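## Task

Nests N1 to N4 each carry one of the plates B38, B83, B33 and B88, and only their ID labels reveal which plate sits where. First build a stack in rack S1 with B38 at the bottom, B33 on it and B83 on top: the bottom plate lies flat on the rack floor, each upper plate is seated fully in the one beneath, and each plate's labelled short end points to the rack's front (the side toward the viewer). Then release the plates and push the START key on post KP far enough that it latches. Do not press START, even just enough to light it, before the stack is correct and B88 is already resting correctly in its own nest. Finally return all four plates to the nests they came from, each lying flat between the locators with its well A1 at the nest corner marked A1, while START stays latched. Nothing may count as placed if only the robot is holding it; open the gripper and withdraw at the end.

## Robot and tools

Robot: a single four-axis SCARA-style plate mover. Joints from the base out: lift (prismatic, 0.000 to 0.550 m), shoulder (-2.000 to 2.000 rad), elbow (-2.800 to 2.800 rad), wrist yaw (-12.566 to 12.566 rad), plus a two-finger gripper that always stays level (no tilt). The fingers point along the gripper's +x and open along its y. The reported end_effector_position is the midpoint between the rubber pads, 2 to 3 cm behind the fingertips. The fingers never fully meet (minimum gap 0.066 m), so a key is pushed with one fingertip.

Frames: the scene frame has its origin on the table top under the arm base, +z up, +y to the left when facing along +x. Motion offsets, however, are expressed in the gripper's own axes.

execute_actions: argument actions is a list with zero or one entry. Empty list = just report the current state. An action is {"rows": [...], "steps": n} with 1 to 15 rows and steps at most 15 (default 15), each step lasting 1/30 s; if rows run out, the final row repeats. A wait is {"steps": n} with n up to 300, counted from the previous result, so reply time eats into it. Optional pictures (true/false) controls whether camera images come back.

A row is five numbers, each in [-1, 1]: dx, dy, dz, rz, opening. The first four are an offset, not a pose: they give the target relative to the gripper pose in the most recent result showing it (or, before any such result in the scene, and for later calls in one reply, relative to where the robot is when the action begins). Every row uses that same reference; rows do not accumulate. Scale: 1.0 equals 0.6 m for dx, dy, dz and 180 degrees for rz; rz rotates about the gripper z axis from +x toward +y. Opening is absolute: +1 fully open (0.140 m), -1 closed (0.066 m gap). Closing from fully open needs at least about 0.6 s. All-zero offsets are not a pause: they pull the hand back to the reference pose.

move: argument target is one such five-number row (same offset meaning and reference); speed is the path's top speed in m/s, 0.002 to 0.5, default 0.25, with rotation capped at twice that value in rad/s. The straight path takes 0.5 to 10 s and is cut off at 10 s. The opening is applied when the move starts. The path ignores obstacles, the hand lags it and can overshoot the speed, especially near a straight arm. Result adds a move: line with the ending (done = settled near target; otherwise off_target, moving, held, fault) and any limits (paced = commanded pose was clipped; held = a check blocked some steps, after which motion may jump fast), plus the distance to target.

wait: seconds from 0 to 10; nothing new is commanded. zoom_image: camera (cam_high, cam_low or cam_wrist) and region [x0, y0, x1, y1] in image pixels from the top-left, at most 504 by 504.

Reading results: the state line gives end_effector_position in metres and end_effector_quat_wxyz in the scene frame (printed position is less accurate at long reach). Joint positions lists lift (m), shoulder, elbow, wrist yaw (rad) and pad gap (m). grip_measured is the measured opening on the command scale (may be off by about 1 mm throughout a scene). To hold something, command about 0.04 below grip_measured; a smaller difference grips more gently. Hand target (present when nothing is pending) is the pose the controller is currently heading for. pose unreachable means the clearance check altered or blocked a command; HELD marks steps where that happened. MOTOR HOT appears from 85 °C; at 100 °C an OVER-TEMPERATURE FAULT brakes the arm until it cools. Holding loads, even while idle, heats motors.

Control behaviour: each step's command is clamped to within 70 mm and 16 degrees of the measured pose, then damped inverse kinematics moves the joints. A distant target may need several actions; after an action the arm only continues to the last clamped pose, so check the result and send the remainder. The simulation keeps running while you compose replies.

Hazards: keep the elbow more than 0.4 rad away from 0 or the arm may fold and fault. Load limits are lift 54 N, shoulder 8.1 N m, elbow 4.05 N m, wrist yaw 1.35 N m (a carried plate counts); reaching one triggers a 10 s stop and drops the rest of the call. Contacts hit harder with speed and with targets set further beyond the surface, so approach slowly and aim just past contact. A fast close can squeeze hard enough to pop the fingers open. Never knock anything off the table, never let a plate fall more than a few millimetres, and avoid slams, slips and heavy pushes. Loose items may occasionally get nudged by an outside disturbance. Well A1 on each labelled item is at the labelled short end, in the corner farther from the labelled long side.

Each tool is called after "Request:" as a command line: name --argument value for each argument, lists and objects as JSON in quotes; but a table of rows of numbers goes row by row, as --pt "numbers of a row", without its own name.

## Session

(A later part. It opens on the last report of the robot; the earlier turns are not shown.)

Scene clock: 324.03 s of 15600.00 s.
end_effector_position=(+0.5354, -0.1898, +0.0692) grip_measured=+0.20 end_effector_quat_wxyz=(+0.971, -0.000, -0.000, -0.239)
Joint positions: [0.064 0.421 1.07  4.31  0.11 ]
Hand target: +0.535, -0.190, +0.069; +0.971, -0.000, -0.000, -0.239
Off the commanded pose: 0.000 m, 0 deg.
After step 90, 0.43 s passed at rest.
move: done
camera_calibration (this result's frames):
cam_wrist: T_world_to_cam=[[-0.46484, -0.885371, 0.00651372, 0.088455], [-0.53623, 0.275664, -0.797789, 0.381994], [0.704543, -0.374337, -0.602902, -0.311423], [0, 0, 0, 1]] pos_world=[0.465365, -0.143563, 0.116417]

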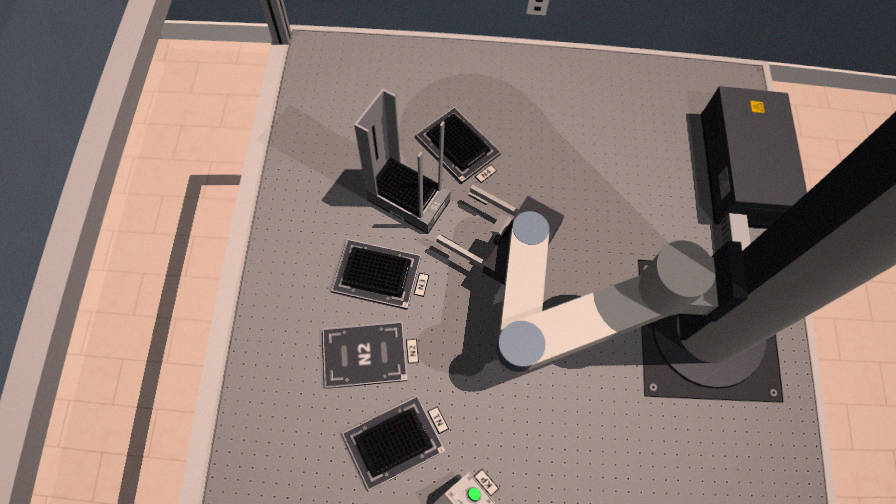

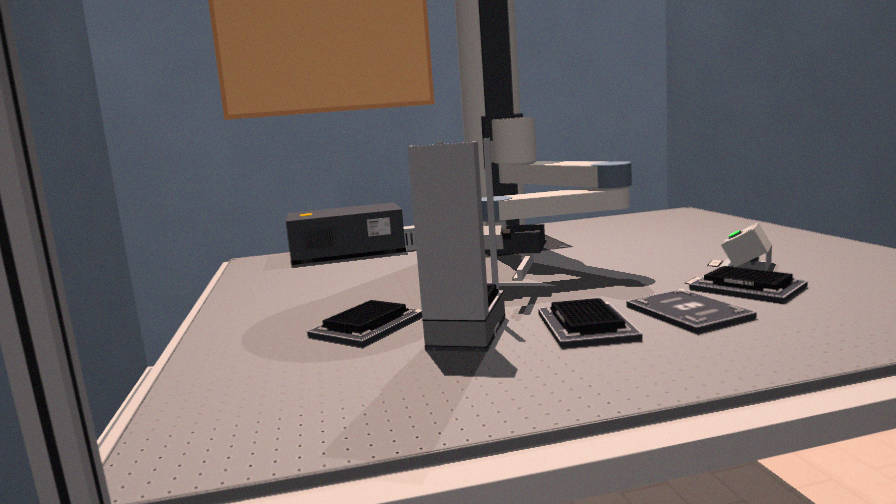

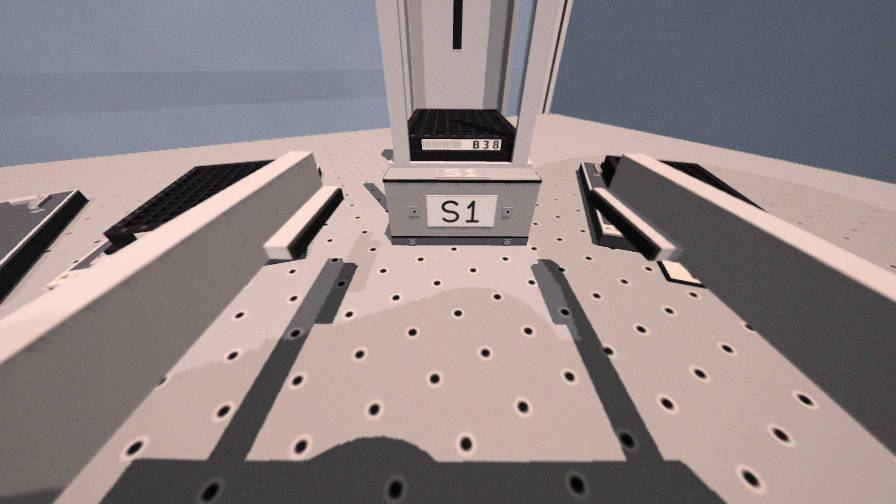

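Request:
move --target '[0.2254,-0.0011,0,0,0.2]' --speed 0.12

Request:
move --target '[0,0,0,0,-0.3]'

Scene clock: 328.00 s of 15600.00 s.
end_effector_position=(+0.6550, -0.2531, +0.0692) grip_measured=+0.20 end_effector_quat_wxyz=(+0.971, -0.000, -0.000, -0.239)
Joint positions: [0.064 0.138 1.766 3.897 0.11 ]
Hand target: +0.655, -0.253, +0.069; +0.971, -0.000, -0.000, -0.239
Off the commanded pose: 0.000 m, 0 deg.
move: done
camera_calibration (this result's frames):
cam_wrist: T_world_to_cam=[[-0.464637, -0.885477, 0.00651372, 0.0878462], [-0.536293, 0.275541, -0.797789, 0.463538], [0.704629, -0.374175, -0.602902, -0.419331], [0, 0, 0, 1]] pos_world=[0.584882, -0.206841, 0.116418]

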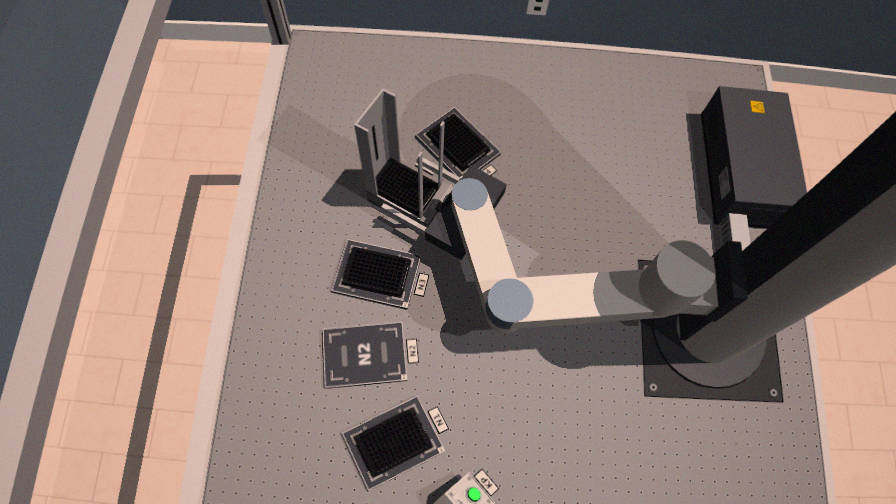

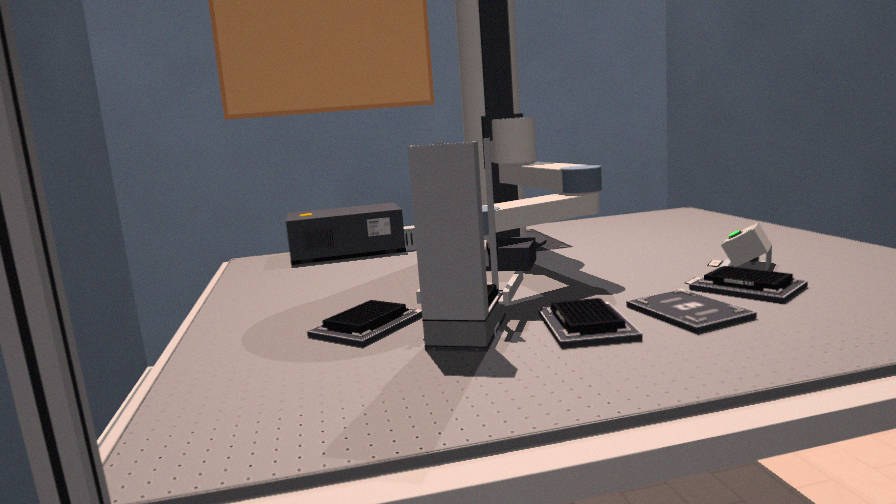

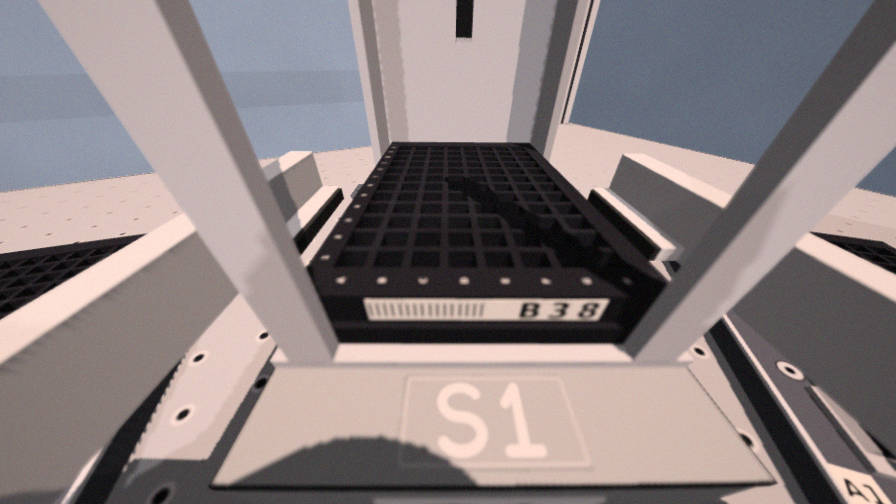

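Scene clock: 328.50 s of 15600.00 s.
end_effector_position=(+0.6550, -0.2531, +0.0692) grip_measured=-0.30 end_effector_quat_wxyz=(+0.971, -0.000, -0.000, -0.239)
Joint positions: [0.064 0.138 1.766 3.897 0.092]
Hand target: +0.655, -0.253, +0.069; +0.971, -0.000, -0.000, -0.239
Off the commanded pose: 0.000 m, 0 deg.
move: done
camera_calibration (this result's frames):
cam_wrist: T_world_to_cam=[[-0.46464, -0.885476, 0.00651372, 0.0878477], [-0.536292, 0.275542, -0.797789, 0.463538], [0.704628, -0.374177, -0.602902, -0.419331], [0, 0, 0, 1]] pos_world=[0.584882, -0.206841, 0.116418]

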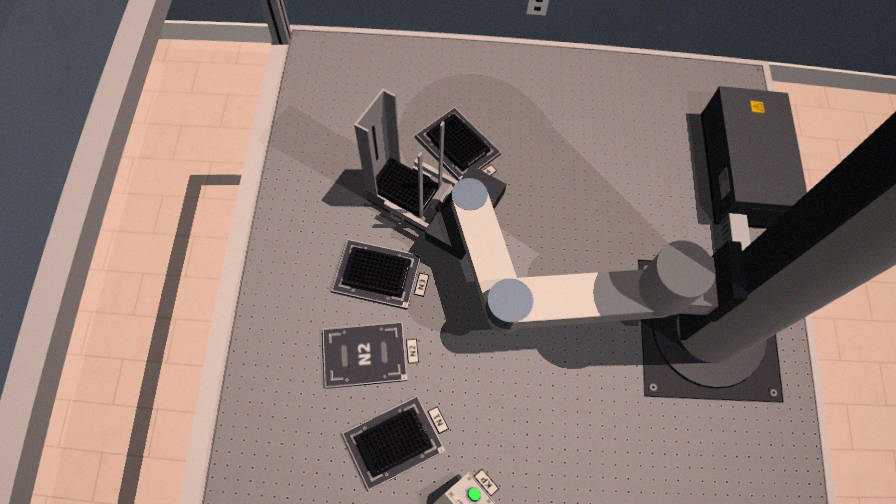

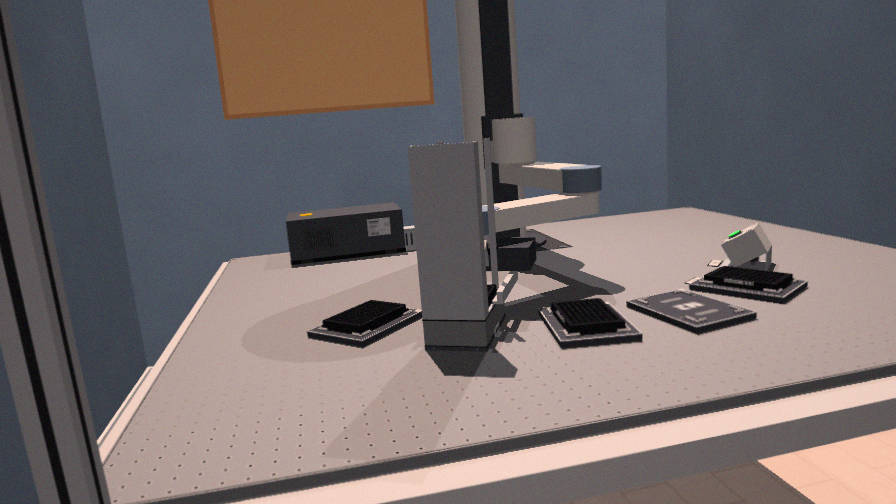

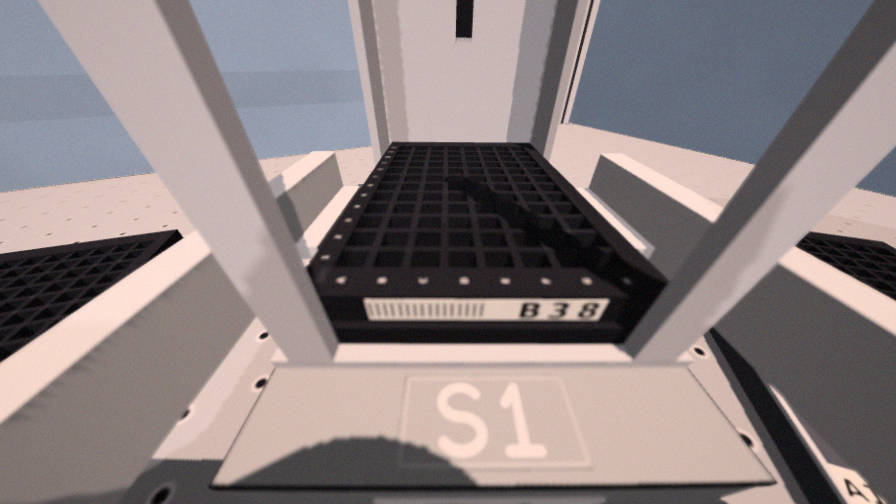

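Request:
move --target '[0,0,0,0,-0.55]'

Request:
move --target '[0,0,0.443,0,-0.55]' --speed 0.1

Request:
move --target '[-0.1965,0.5575,0,0.2033,-0.55]'

Request:
move --target '[0,0,-0.485,0,-0.55]' --speed 0.2

Scene clock: 333.83 s of 15600.00 s.
end_effector_position=(+0.6550, -0.2530, +0.0692) grip_measured=-0.49 end_effector_quat_wxyz=(+0.971, -0.000, -0.000, -0.239)
Joint positions: [0.064 0.138 1.766 3.897 0.085]
Hand target: +0.655, -0.253, +0.069; +0.971, -0.000, -0.000, -0.239
Off the commanded pose: 0.000 m, 0 deg.
After step 90, 1.83 s passed at rest.
move: done
camera_calibration (this result's frames):
cam_wrist: T_world_to_cam=[[-0.464304, -0.885652, 0.00651372, 0.0876558], [-0.536397, 0.275339, -0.797789, 0.463561], [0.70477, -0.373911, -0.602902, -0.419364], [0, 0, 0, 1]] pos_world=[0.584907, -0.206809, 0.116418]

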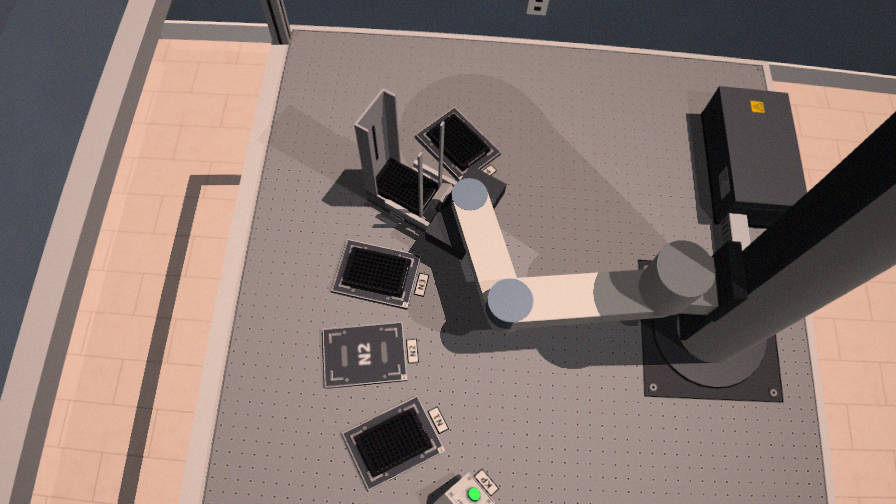

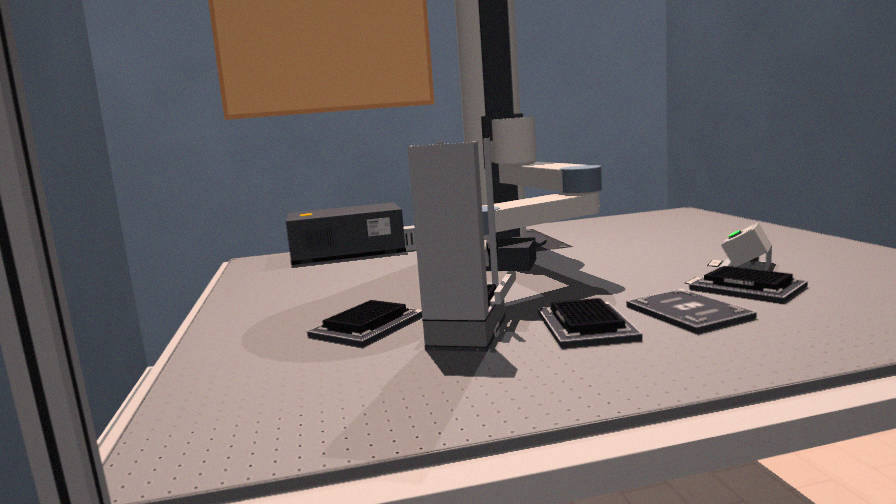

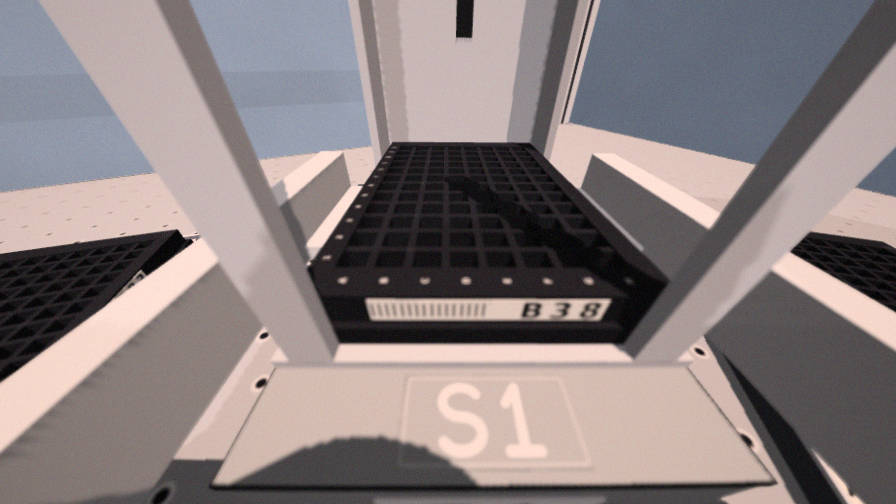

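Scene clock: 336.80 s of 15600.00 s.
end_effector_position=(+0.6550, -0.2530, +0.3351) grip_measured=-0.49 end_effector_quat_wxyz=(+0.971, -0.000, -0.000, -0.239)
Joint positions: [0.33  0.138 1.766 3.897 0.085]
Hand target: +0.655, -0.253, +0.335; +0.971, -0.000, -0.000, -0.239
Off the commanded pose: 0.000 m, 0 deg.
move: done
camera_calibration (this result's frames):
cam_wrist: T_world_to_cam=[[-0.464263, -0.885673, 0.00651372, 0.0859067], [-0.536409, 0.275315, -0.797789, 0.675663], [0.704787, -0.373878, -0.602902, -0.259088], [0, 0, 0, 1]] pos_world=[0.584917, -0.206802, 0.382272]

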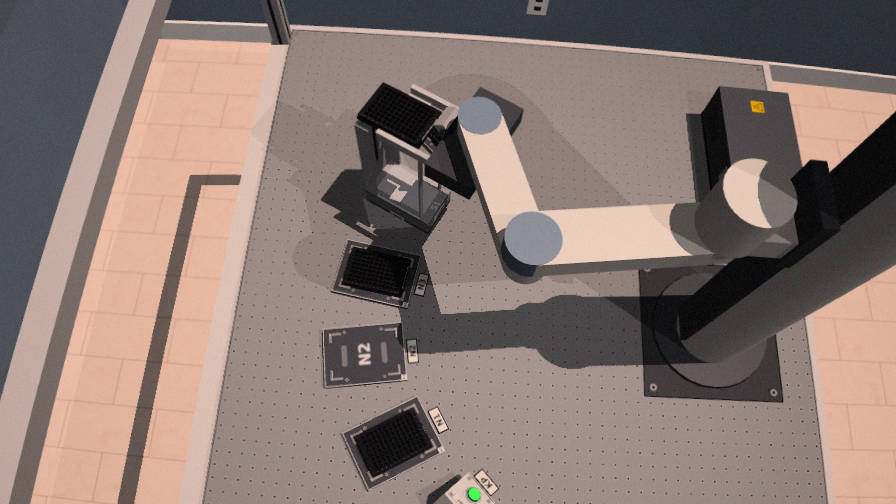

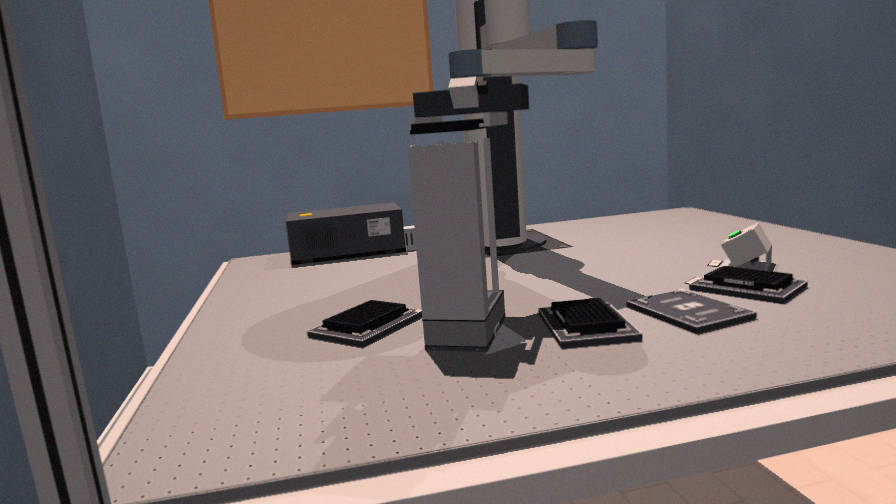

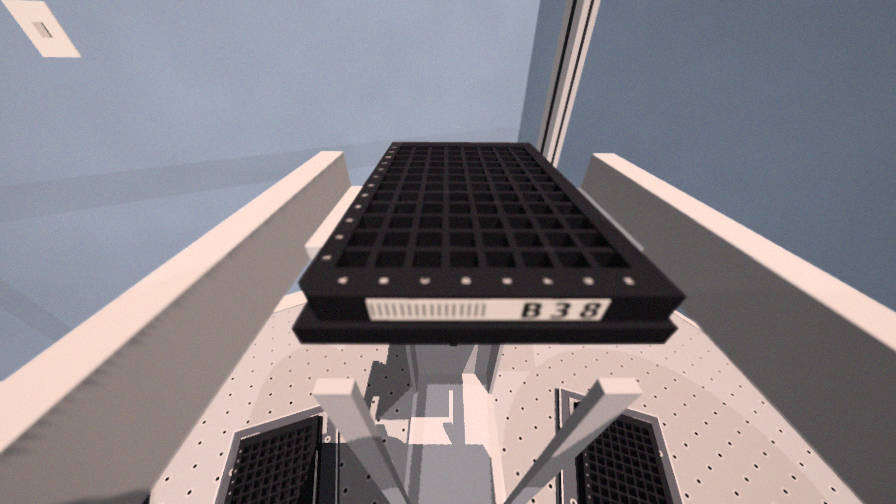

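Scene clock: 338.57 s of 15600.00 s.
end_effector_position=(+0.7054, +0.0982, +0.3351) grip_measured=-0.49 end_effector_quat_wxyz=(+0.997, -0.000, -0.000, +0.079)
Joint positions: [0.33  0.825 1.747 3.868 0.085]
Hand target: +0.705, +0.098, +0.335; +0.997, -0.000, -0.000, +0.078
Off the commanded pose: 0.000 m, 0 deg.
move: done
camera_calibration (this result's frames):
cam_wrist: T_world_to_cam=[[0.155785, -0.98777, 0.00651372, -0.00694632], [-0.594744, -0.0990603, -0.797789, 0.683927], [0.788677, 0.120409, -0.602902, -0.271027], [0, 0, 0, 1]] pos_world=[0.621596, 0.0935227, 0.382272]

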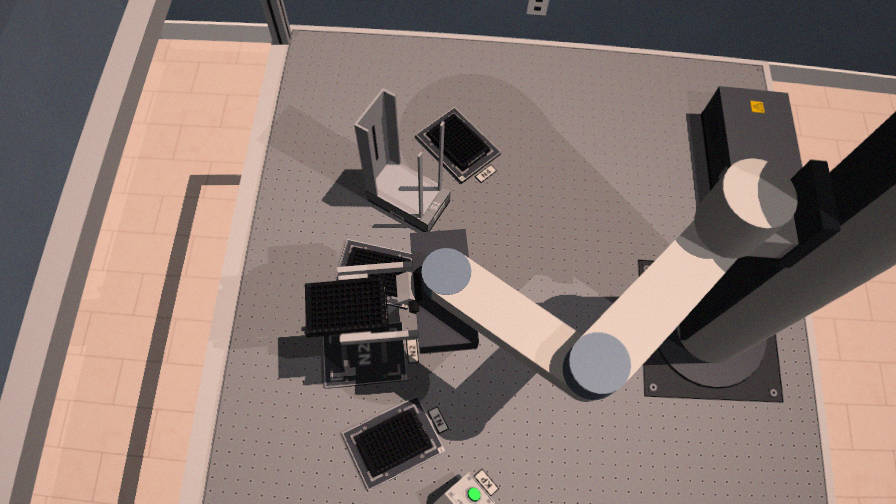

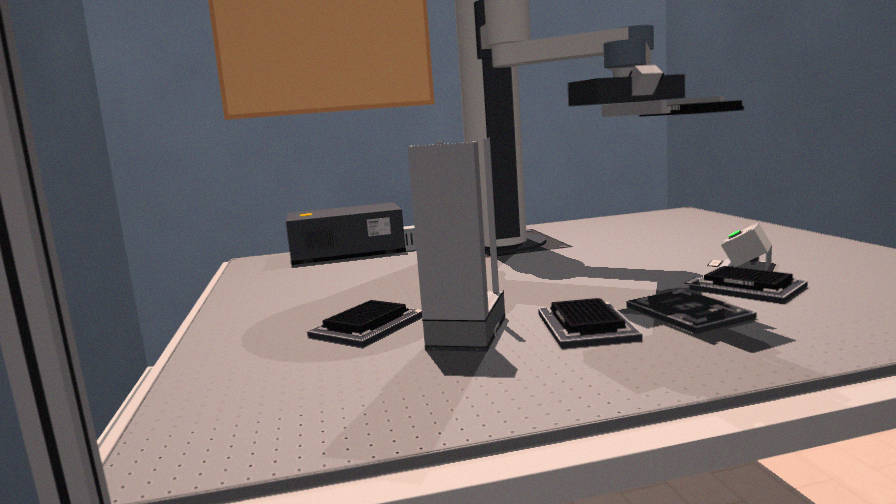

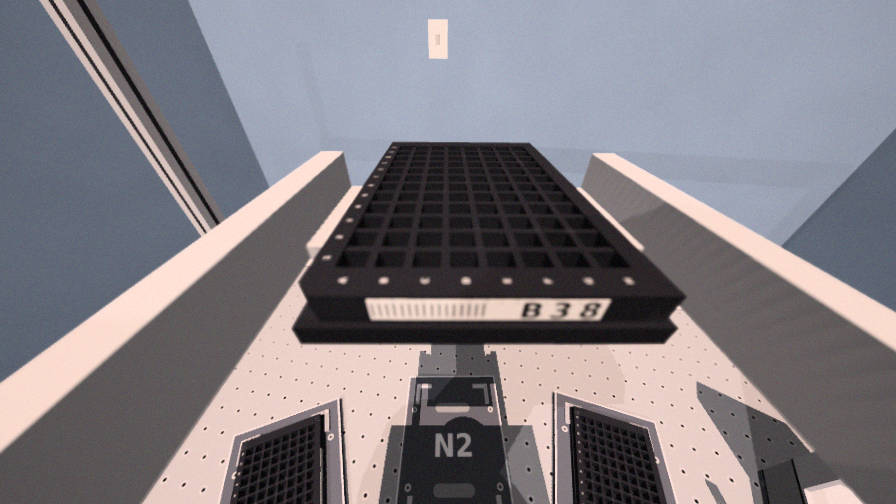

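Scene clock: 340.43 s of 15600.00 s.
end_effector_position=(+0.7054, +0.0982, +0.0440) grip_measured=-0.49 end_effector_quat_wxyz=(+0.997, -0.000, -0.000, +0.079)
Joint positions: [0.039 0.825 1.747 3.868 0.085]
Hand target: +0.705, +0.098, +0.044; +0.997, -0.000, -0.000, +0.079
Off the commanded pose: 0.000 m, 0 deg.
move: done
camera_calibration (this result's frames):
cam_wrist: T_world_to_cam=[[0.155751, -0.987775, 0.00651372, -0.00503802], [-0.594747, -0.09904, -0.797789, 0.451704], [0.788681, 0.120383, -0.602902, -0.446516], [0, 0, 0, 1]] pos_world=[0.621593, 0.0935131, 0.0911922]

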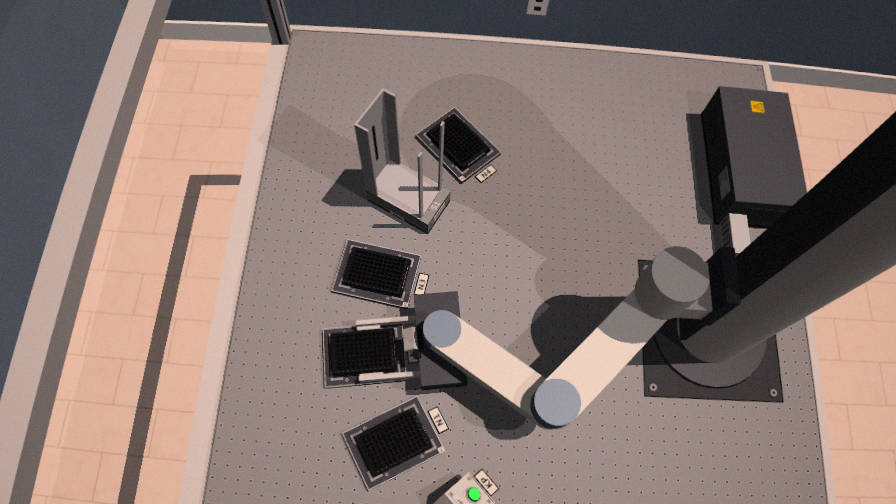

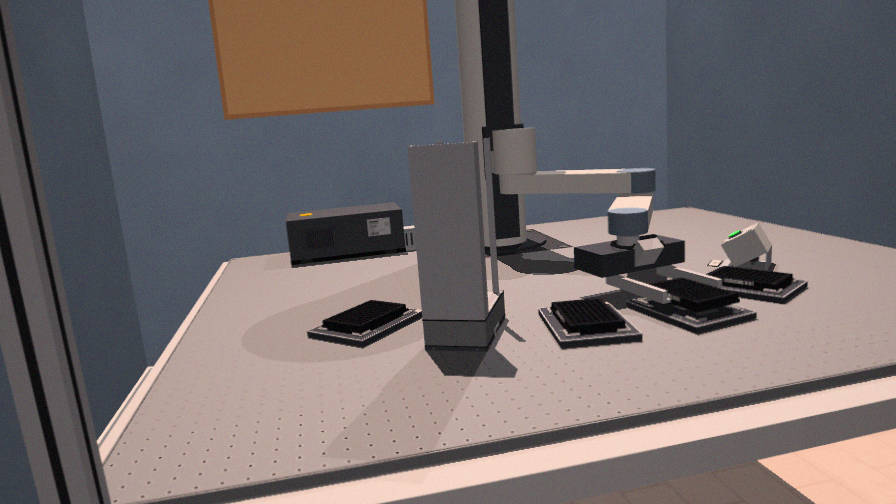

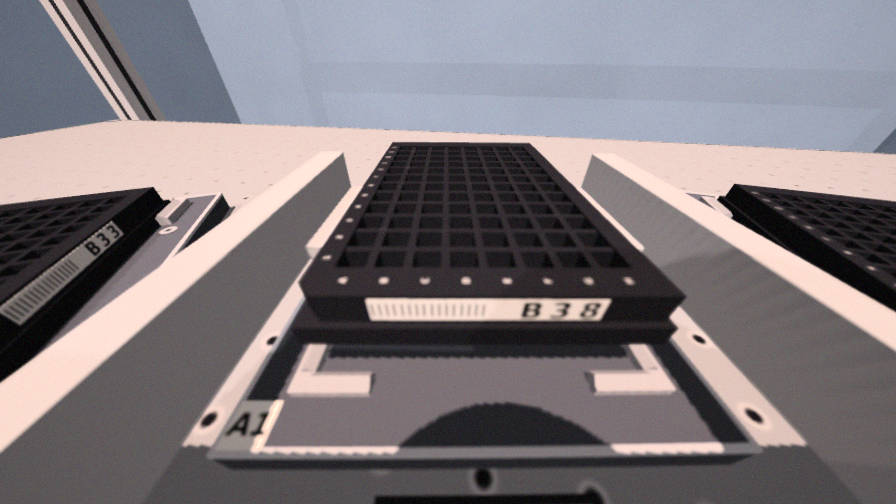

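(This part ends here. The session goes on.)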